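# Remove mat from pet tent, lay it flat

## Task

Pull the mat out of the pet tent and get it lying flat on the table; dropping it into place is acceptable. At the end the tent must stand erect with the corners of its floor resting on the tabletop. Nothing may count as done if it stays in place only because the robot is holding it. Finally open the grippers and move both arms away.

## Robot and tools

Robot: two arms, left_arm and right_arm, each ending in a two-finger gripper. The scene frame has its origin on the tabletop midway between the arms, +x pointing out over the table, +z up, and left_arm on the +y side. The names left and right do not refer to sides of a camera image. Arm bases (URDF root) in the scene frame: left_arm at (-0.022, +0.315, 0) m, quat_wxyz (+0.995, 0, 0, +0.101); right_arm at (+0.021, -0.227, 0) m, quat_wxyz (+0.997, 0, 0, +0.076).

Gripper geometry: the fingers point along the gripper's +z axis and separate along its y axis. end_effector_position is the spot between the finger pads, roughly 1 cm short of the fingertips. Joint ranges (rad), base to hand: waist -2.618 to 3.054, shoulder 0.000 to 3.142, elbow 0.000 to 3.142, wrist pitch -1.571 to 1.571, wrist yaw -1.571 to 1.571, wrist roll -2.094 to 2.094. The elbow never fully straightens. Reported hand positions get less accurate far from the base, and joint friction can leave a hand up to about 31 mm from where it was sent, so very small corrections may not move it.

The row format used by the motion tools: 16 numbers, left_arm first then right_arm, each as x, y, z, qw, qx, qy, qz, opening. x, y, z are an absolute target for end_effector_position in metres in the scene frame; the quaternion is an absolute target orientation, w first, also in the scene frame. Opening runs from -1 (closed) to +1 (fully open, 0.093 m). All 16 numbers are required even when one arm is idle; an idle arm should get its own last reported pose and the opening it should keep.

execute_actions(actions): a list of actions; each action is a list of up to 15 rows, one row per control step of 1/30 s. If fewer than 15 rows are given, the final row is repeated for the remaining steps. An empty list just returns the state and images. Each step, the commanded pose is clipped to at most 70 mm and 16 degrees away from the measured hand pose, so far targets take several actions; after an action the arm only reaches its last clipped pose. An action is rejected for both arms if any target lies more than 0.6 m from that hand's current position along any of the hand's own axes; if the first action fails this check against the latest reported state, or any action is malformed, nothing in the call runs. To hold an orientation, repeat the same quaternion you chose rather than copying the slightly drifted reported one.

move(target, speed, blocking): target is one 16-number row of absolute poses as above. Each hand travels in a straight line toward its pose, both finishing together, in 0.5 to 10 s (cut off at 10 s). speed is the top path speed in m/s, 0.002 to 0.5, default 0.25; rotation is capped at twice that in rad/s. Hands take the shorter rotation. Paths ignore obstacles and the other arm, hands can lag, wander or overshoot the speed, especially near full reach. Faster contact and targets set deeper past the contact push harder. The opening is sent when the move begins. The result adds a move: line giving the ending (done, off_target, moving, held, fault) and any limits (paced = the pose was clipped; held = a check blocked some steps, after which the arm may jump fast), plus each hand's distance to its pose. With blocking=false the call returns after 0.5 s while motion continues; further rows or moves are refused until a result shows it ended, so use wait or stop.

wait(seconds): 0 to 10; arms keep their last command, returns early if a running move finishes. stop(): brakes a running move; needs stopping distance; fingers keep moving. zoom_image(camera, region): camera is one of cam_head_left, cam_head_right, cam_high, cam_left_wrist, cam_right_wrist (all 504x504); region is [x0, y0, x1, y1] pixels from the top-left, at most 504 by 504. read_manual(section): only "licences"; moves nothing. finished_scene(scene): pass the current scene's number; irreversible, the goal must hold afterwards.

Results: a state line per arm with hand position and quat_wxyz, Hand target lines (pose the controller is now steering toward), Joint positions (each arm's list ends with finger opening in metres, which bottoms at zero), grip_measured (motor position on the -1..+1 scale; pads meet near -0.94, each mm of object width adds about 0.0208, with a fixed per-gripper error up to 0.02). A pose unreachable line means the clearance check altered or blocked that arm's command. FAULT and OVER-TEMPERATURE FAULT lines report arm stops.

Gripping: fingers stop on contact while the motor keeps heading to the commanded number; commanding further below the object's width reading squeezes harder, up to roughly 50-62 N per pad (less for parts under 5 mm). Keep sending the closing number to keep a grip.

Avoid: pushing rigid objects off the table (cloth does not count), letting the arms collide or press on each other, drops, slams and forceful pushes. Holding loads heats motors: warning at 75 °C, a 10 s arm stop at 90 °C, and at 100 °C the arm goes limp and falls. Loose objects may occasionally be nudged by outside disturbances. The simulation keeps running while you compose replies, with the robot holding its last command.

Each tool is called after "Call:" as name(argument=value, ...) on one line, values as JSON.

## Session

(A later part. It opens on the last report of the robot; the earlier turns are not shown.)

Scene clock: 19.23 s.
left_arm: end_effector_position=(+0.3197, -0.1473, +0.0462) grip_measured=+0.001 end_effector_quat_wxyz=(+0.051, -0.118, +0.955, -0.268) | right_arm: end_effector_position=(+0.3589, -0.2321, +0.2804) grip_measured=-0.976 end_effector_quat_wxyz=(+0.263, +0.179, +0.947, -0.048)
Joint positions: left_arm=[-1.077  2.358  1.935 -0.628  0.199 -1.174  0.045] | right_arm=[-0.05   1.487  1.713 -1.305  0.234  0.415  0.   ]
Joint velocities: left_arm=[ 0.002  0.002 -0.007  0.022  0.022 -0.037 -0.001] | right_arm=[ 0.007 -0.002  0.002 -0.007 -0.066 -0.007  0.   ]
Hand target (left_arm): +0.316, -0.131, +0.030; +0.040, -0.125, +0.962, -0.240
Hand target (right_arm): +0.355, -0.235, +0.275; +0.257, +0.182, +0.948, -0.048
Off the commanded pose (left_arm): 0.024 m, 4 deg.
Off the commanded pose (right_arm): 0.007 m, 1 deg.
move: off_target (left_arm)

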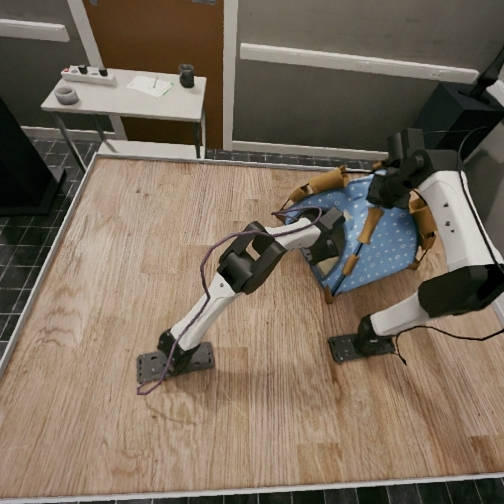

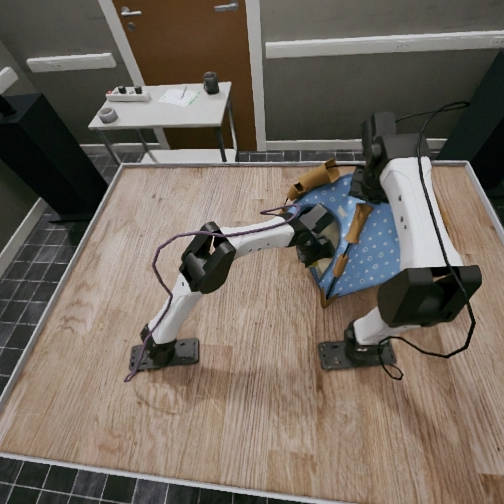

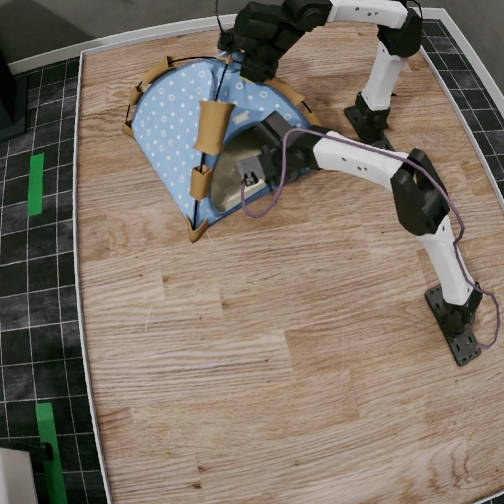

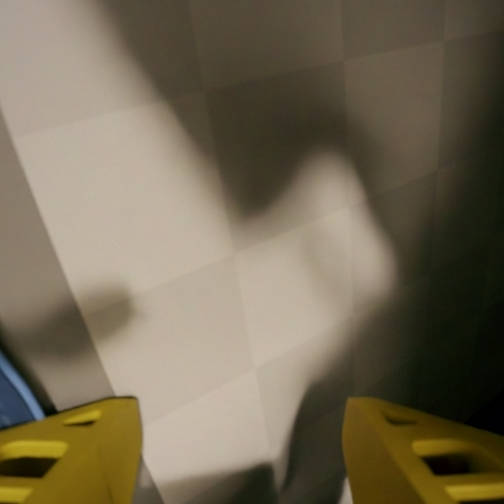

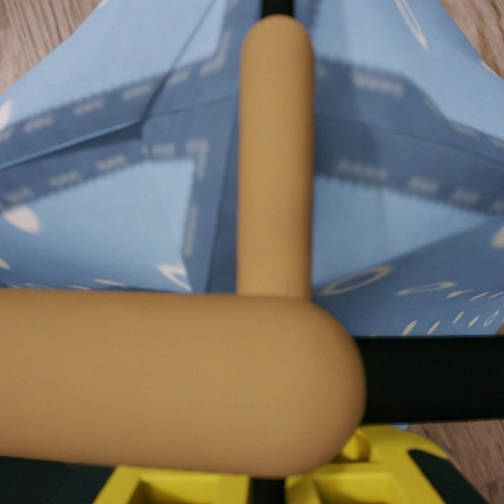

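Call:
move(target=[0.335,-0.185,0.03,0.04,-0.125,0.96,-0.24,0,0.355,-0.235,0.275,0.256,0.181,0.945,-0.048,-1], speed=0.05)

Call:
move(target=[0.33,-0.17,0.08,0.04,-0.125,0.96,-0.24,0,0.355,-0.235,0.275,0.256,0.181,0.945,-0.048,-1], speed=0.08)

Call:
move(target=[0.316,-0.128,0.07,0.017,-0.129,0.982,-0.129,0,0.355,-0.235,0.275,0.256,0.181,0.945,-0.048,-1], speed=0.08)

Call:
move(target=[0.316,-0.128,0.03,0.017,-0.129,0.982,-0.129,0,0.355,-0.235,0.275,0.256,0.181,0.945,-0.048,-1], speed=0.05)

Scene clock: 27.80 s.
left_arm: end_effector_position=(+0.3401, -0.1832, +0.0443) grip_measured=+0.001 end_effector_quat_wxyz=(+0.046, -0.124, +0.957, -0.257) | right_arm: end_effector_position=(+0.3589, -0.2320, +0.2804) grip_measured=-0.976 end_effector_quat_wxyz=(+0.263, +0.178, +0.947, -0.047)
Joint positions: left_arm=[-1.093  2.618  2.416 -0.871  0.185 -1.196  0.045] | right_arm=[-0.05   1.487  1.713 -1.305  0.234  0.415  0.   ]
Joint velocities: left_arm=[-0.012  0.012  0.022 -0.037  0.022  0.066  0.001] | right_arm=[ 0.002  0.007 -0.022  0.007 -0.007 -0.051  0.   ]
Hand target (left_arm): +0.335, -0.184, +0.030; +0.041, -0.125, +0.962, -0.241
Hand target (right_arm): +0.355, -0.235, +0.275; +0.257, +0.182, +0.948, -0.048
Off the commanded pose (left_arm): 0.015 m, 2 deg.
Off the commanded pose (right_arm): 0.007 m, 1 deg.
move: off_target (left_arm)

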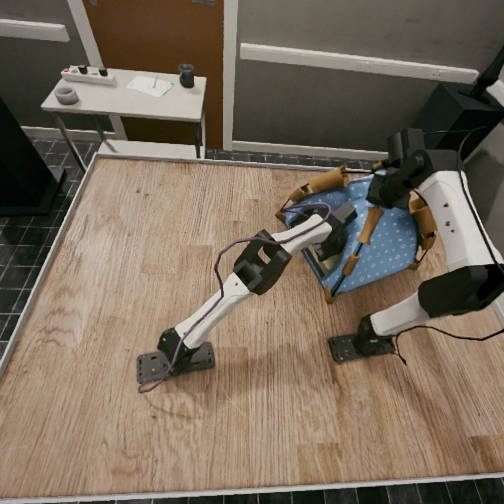

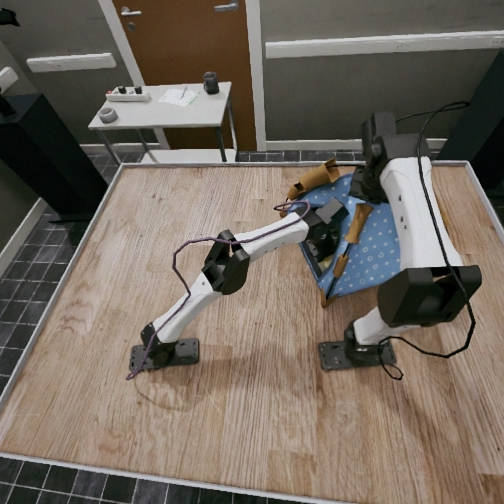

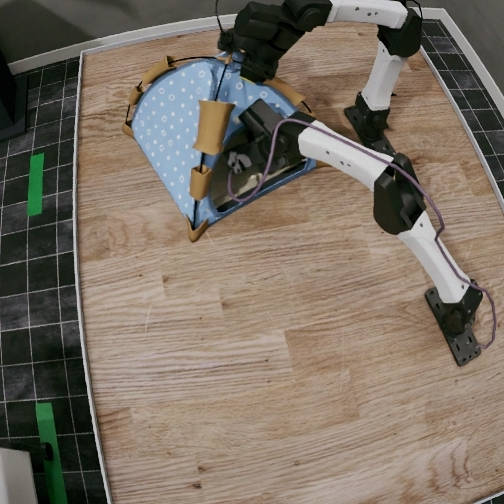

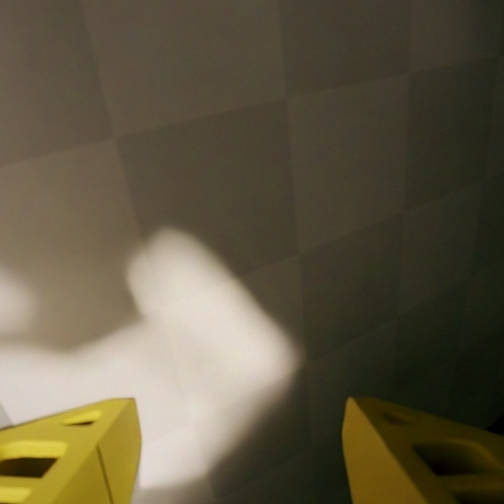

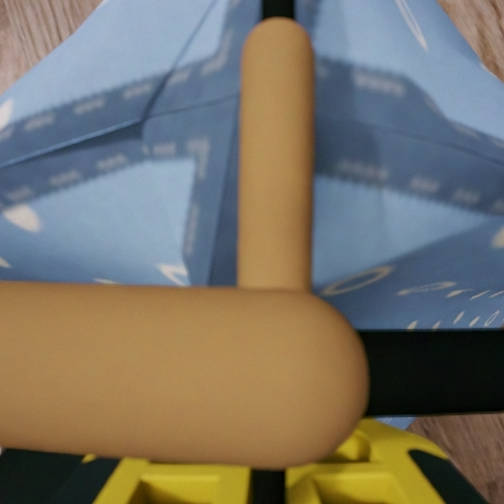

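Scene clock: 28.80 s.
left_arm: end_effector_position=(+0.3243, -0.1635, +0.0485) grip_measured=+0.001 end_effector_quat_wxyz=(+0.021, -0.130, +0.967, -0.217) | right_arm: end_effector_position=(+0.3589, -0.2320, +0.2804) grip_measured=-0.976 end_effector_quat_wxyz=(+0.263, +0.178, +0.947, -0.047)
Joint positions: left_arm=[-1.093  2.589  2.416 -0.997  0.185 -1.196  0.045] | right_arm=[-0.05   1.487  1.713 -1.305  0.234  0.415  0.   ]
Joint velocities: left_arm=[-0.012  0.002  0.012 -0.007 -0.037  0.007 -0.001] | right_arm=[-0.002 -0.002 -0.007 -0.081 -0.007 -0.037  0.   ]
Hand target (left_arm): +0.329, -0.169, +0.080; +0.040, -0.125, +0.962, -0.241
Hand target (right_arm): +0.355, -0.235, +0.275; +0.257, +0.182, +0.948, -0.048
Off the commanded pose (left_arm): 0.033 m, 4 deg.
Off the commanded pose (right_arm): 0.007 m, 1 deg.
move: off_target (left_arm)

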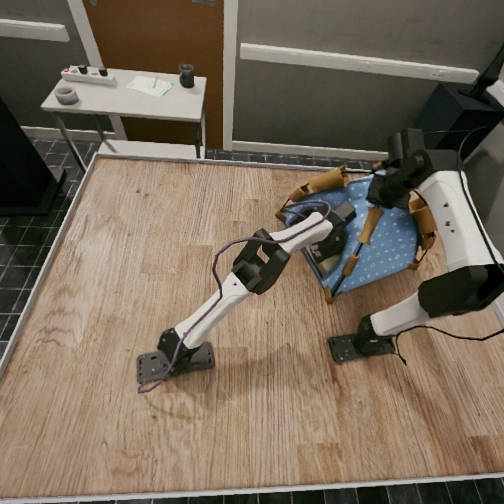

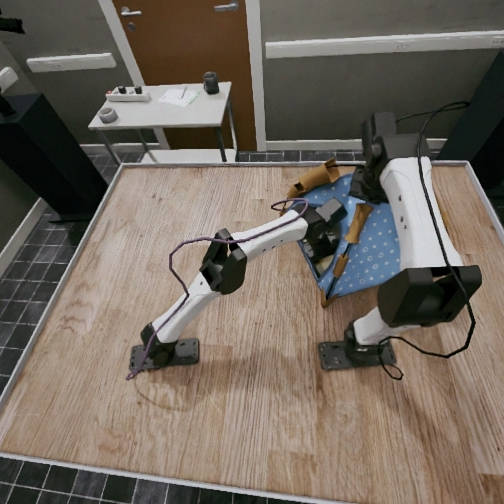

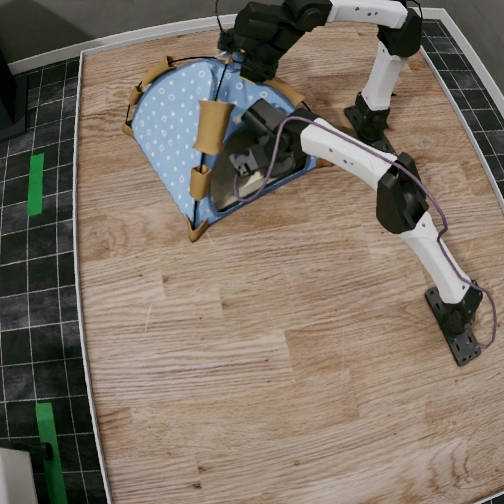

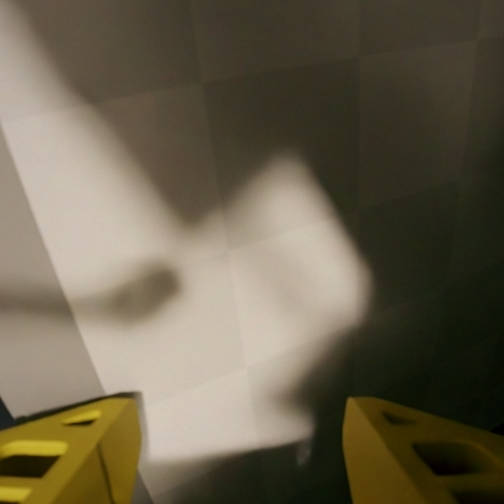

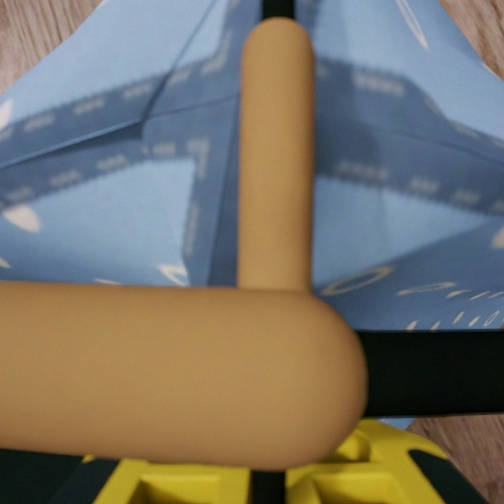

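Scene clock: 30.53 s.
left_arm: end_effector_position=(+0.3111, -0.1280, +0.0662) grip_measured=+0.001 end_effector_quat_wxyz=(+0.012, -0.130, +0.983, -0.129) | right_arm: end_effector_position=(+0.3588, -0.2320, +0.2804) grip_measured=-0.976 end_effector_quat_wxyz=(+0.263, +0.178, +0.947, -0.048)
Joint positions: left_arm=[-1.093  2.661  2.684 -1.359  0.112 -1.166  0.045] | right_arm=[-0.05   1.487  1.713 -1.305  0.234  0.415  0.   ]
Joint velocities: left_arm=[-0.012 -0.002  0.022 -0.154  0.007  0.007 -0.001] | right_arm=[-0.002 -0.002 -0.002 -0.037 -0.007  0.022  0.   ]
Hand target (left_arm): +0.315, -0.127, +0.069; +0.018, -0.128, +0.983, -0.130
Hand target (right_arm): +0.355, -0.235, +0.275; +0.257, +0.182, +0.948, -0.049
Off the commanded pose (left_arm): 0.006 m, 1 deg.
Off the commanded pose (right_arm): 0.007 m, 1 deg.
move: done

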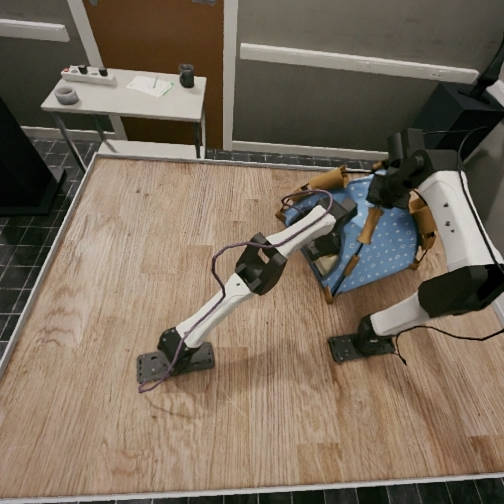

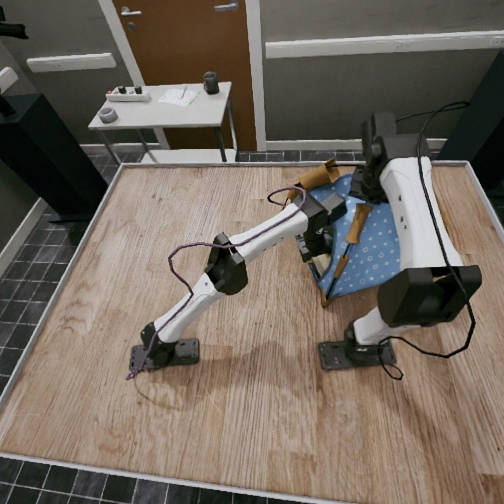

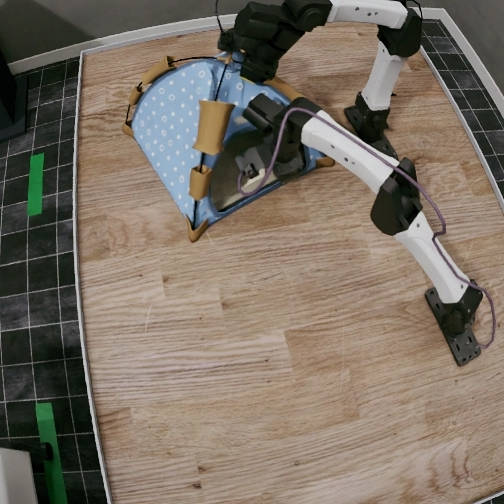

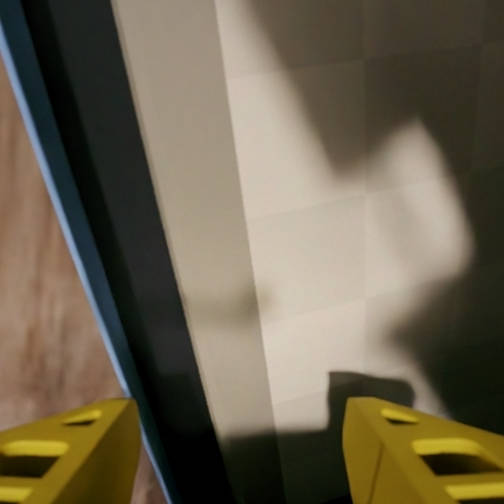

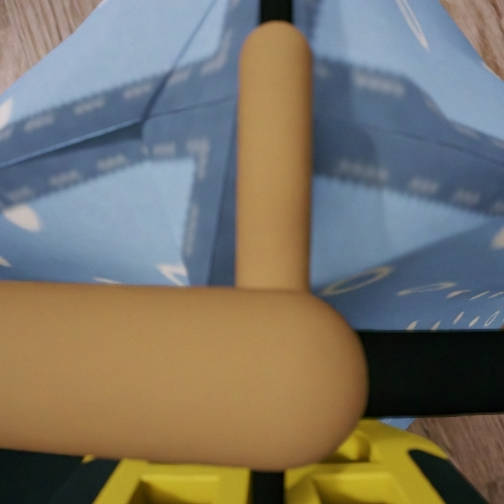

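Scene clock: 31.50 s.
left_arm: end_effector_position=(+0.3098, -0.1261, +0.0278) grip_measured=+0.001 end_effector_quat_wxyz=(+0.005, -0.130, +0.985, -0.115) | right_arm: end_effector_position=(+0.3588, -0.2320, +0.2803) grip_measured=-0.976 end_effector_quat_wxyz=(+0.262, +0.178, +0.947, -0.048)
Joint positions: left_arm=[-1.093  2.643  2.5   -1.225  0.112 -1.166  0.045] | right_arm=[-0.05   1.487  1.713 -1.306  0.234  0.415  0.   ]
Joint velocities: left_arm=[-0.012  0.002 -0.007 -0.095  0.066  0.022  0.   ] | right_arm=[-0.002  0.007  0.007 -0.037  0.007 -0.022  0.   ]
Hand target (left_arm): +0.317, -0.128, +0.030; +0.017, -0.129, +0.983, -0.128
Hand target (right_arm): +0.355, -0.235, +0.275; +0.257, +0.182, +0.948, -0.048
Off the commanded pose (left_arm): 0.007 m, 2 deg.
Off the commanded pose (right_arm): 0.007 m, 1 deg.
move: done

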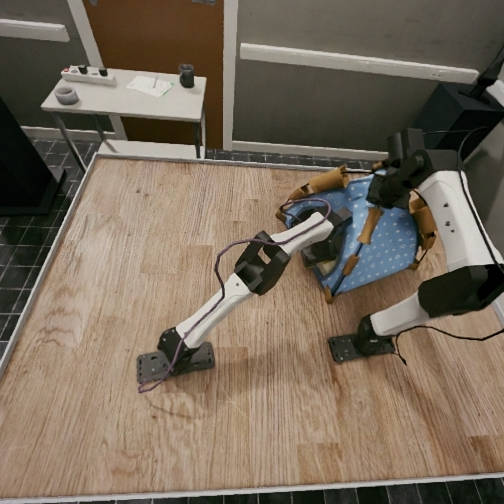

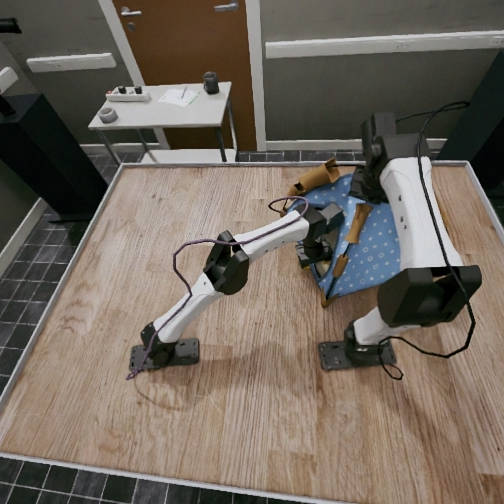

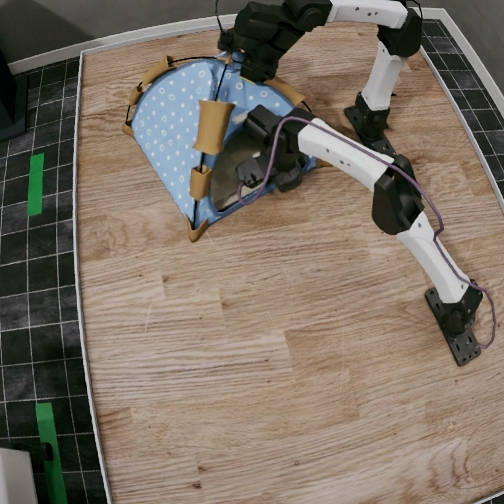

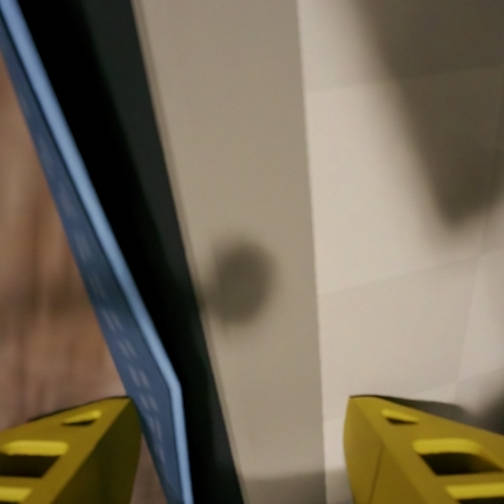

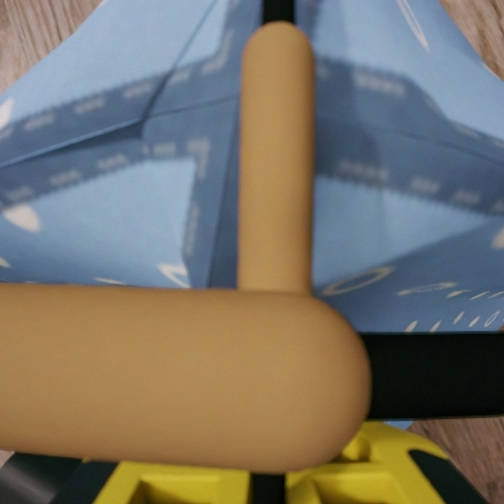

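Just outside; retry 1.5 cm further in.

Call:
move(target=[0.316,-0.128,0.08,0.017,-0.129,0.982,-0.129,0,0.355,-0.235,0.275,0.256,0.181,0.945,-0.048,-1], speed=0.08)

Call:
move(target=[0.32,-0.146,0.07,0.017,-0.129,0.982,-0.129,0,0.355,-0.235,0.275,0.256,0.181,0.945,-0.048,-1], speed=0.05)

Call:
move(target=[0.32,-0.143,0.03,0.017,-0.129,0.982,-0.129,0,0.355,-0.235,0.275,0.256,0.181,0.945,-0.048,-1], speed=0.05)

Scene clock: 36.73 s.
left_arm: end_effector_position=(+0.3118, -0.1283, +0.0761) grip_measured=+0.001 end_effector_quat_wxyz=(+0.015, -0.129, +0.983, -0.131) | right_arm: end_effector_position=(+0.3583, -0.2320, +0.2801) grip_measured=-0.976 end_effector_quat_wxyz=(+0.261, +0.177, +0.948, -0.048)
Joint positions: left_arm=[-1.093  2.714  2.828 -1.444  0.11  -1.166  0.045] | right_arm=[-0.05   1.487  1.713 -1.308  0.233  0.413  0.   ]
Joint velocities: left_arm=[ 0.002  0.022  0.09  -0.051 -0.007  0.007 -0.001] | right_arm=[ 0.002 -0.012 -0.032 -0.095 -0.022 -0.007  0.   ]
Hand target (left_arm): +0.315, -0.126, +0.080; +0.019, -0.130, +0.982, -0.133
Hand target (right_arm): +0.355, -0.235, +0.275; +0.257, +0.181, +0.948, -0.048
Off the commanded pose (left_arm): 0.006 m, 0 deg.
Off the commanded pose (right_arm): 0.007 m, 1 deg.
move: done

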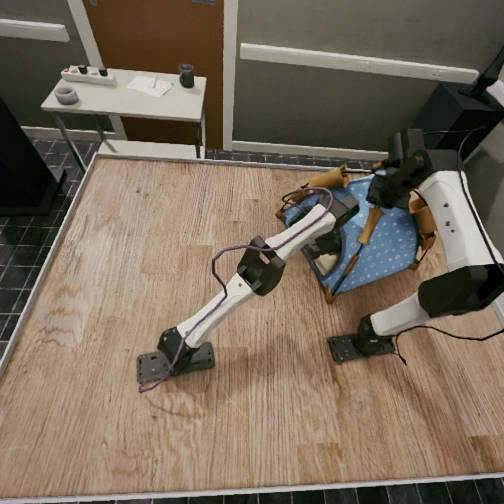

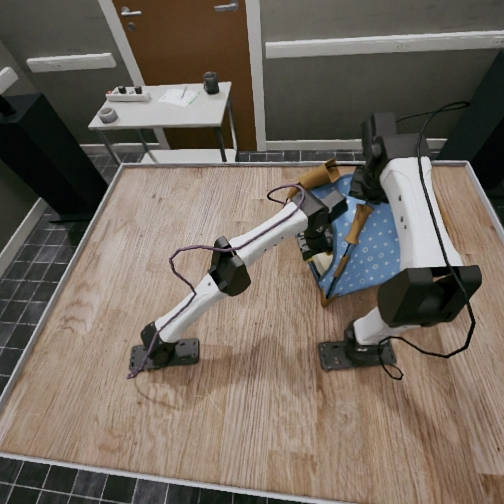

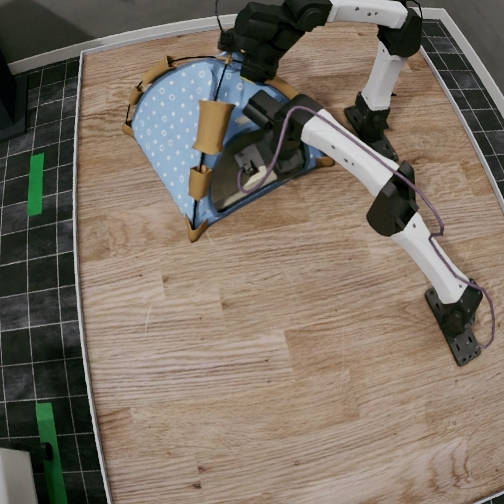

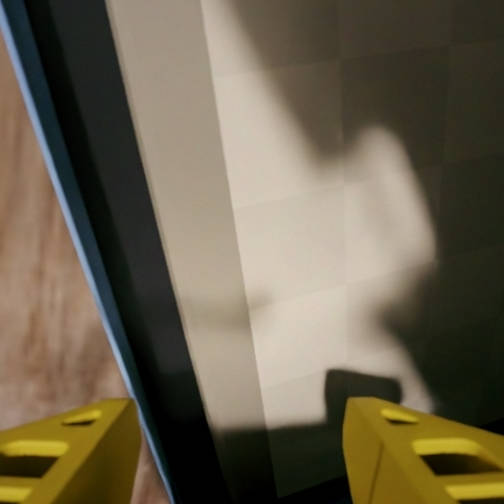

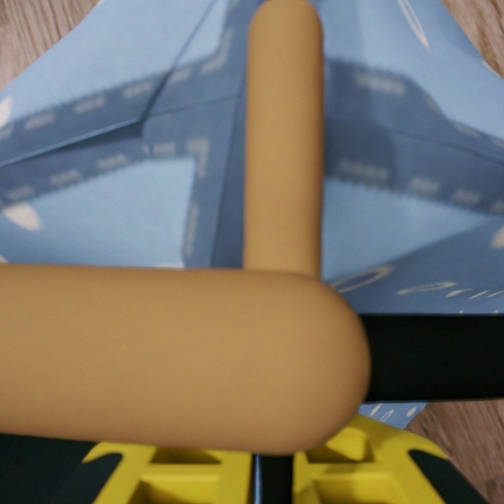

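Scene clock: 37.57 s.
left_arm: end_effector_position=(+0.3180, -0.1361, +0.0658) grip_measured=+0.001 end_effector_quat_wxyz=(+0.020, -0.133, +0.981, -0.140) | right_arm: end_effector_position=(+0.3580, -0.2320, +0.2799) grip_measured=-0.976 end_effector_quat_wxyz=(+0.261, +0.177, +0.948, -0.048)
Joint positions: left_arm=[-1.093  2.749  2.849 -1.408  0.11  -1.176  0.045] | right_arm=[-0.05   1.487  1.713 -1.309  0.233  0.413  0.   ]
Joint velocities: left_arm=[ 0.007 -0.007 -0.007  0.007  0.066  0.007 -0.   ] | right_arm=[-0.007 -0.032 -0.002 -0.022 -0.022 -0.037  0.   ]
Hand target (left_arm): +0.320, -0.145, +0.070; +0.032, -0.130, +0.979, -0.155
Hand target (right_arm): +0.355, -0.235, +0.275; +0.257, +0.182, +0.948, -0.048
Off the commanded pose (left_arm): 0.011 m, 1 deg.
Off the commanded pose (right_arm): 0.007 m, 1 deg.
elbow stopped short (left arm): the move would have taken joint 3 (elbow) straighter than the controller allows; a more bent joint 3 avoids this.
move: off_target (left_arm)

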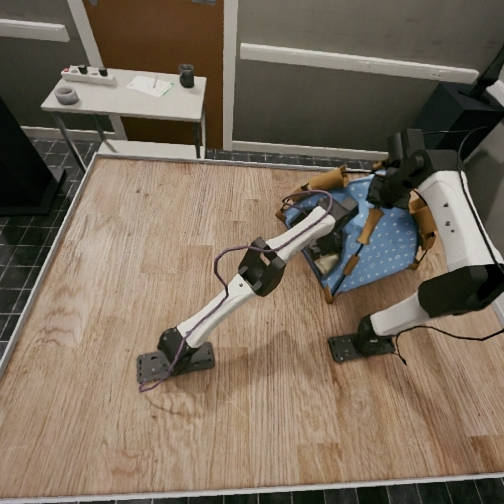

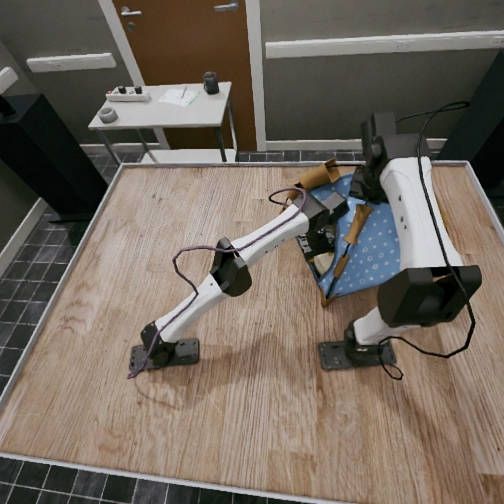

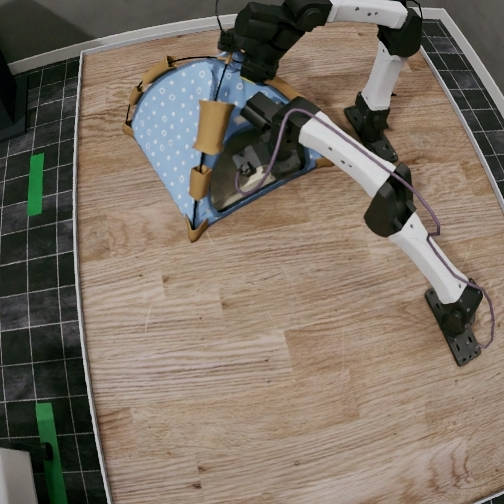

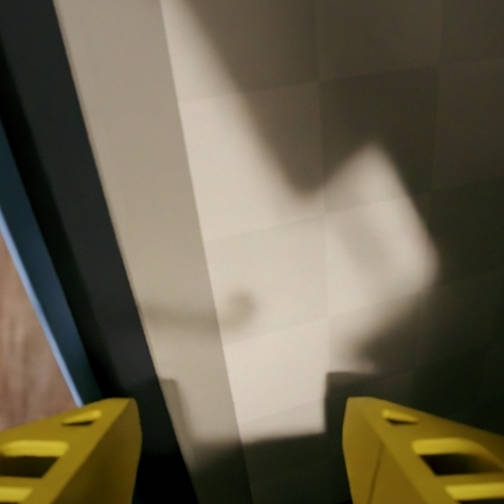

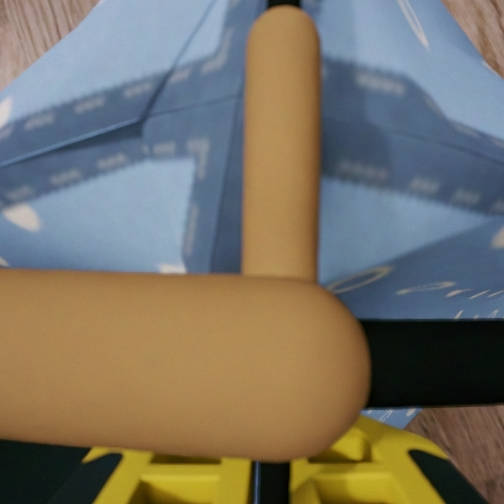

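Scene clock: 38.73 s.
left_arm: end_effector_position=(+0.3217, -0.1426, +0.0407) grip_measured=+0.001 end_effector_quat_wxyz=(+0.018, -0.132, +0.981, -0.138) | right_arm: end_effector_position=(+0.3581, -0.2320, +0.2800) grip_measured=-0.976 end_effector_quat_wxyz=(+0.261, +0.177, +0.948, -0.048)
Joint positions: left_arm=[-1.095  2.8    2.849 -1.363  0.11  -1.176  0.045] | right_arm=[-0.05   1.487  1.713 -1.309  0.233  0.413  0.   ]
Joint velocities: left_arm=[-0.002 -0.002  0.012 -0.066  0.007  0.007  0.001] | right_arm=[-0.012  0.002  0.032 -0.022  0.095  0.007  0.   ]
Hand target (left_arm): +0.320, -0.143, +0.030; +0.017, -0.129, +0.983, -0.130
Hand target (right_arm): +0.355, -0.235, +0.275; +0.257, +0.182, +0.948, -0.048
Off the commanded pose (left_arm): 0.011 m, 1 deg.
Off the commanded pose (right_arm): 0.007 m, 1 deg.
move: off_target (left_arm)

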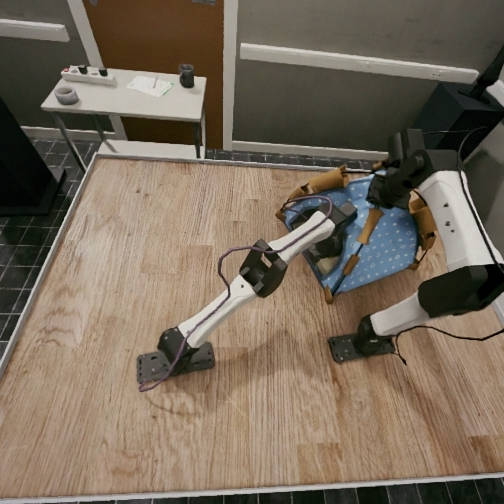

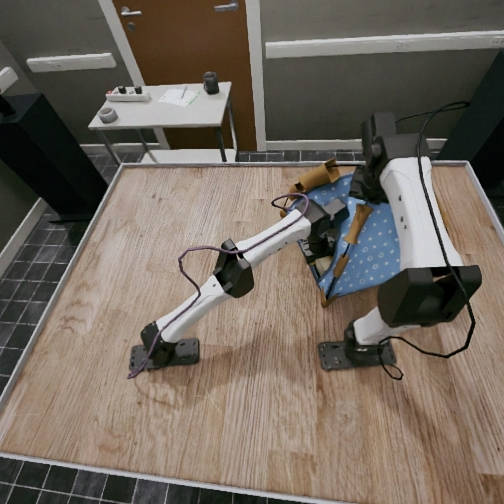

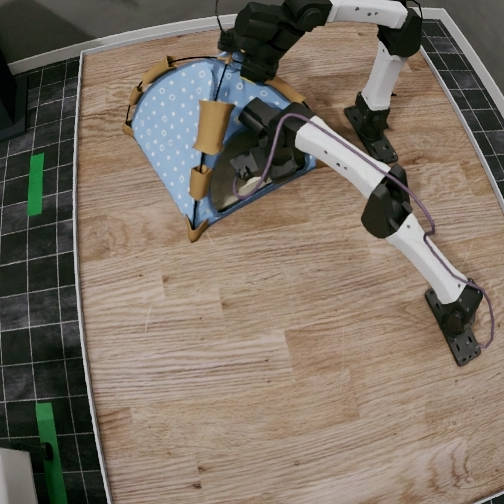

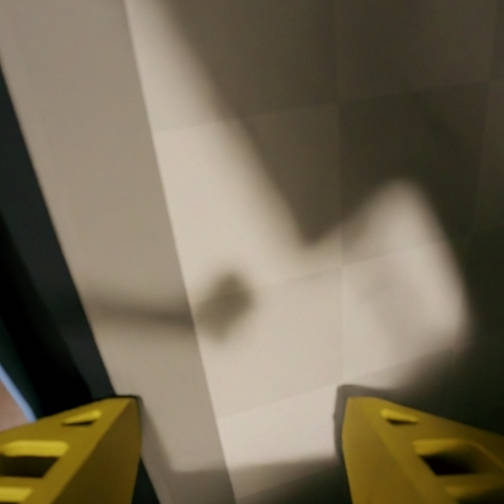

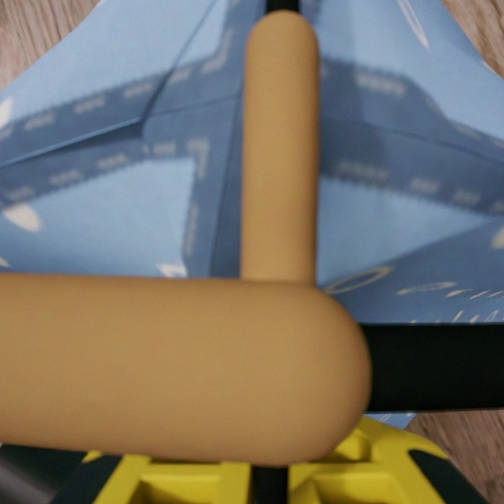

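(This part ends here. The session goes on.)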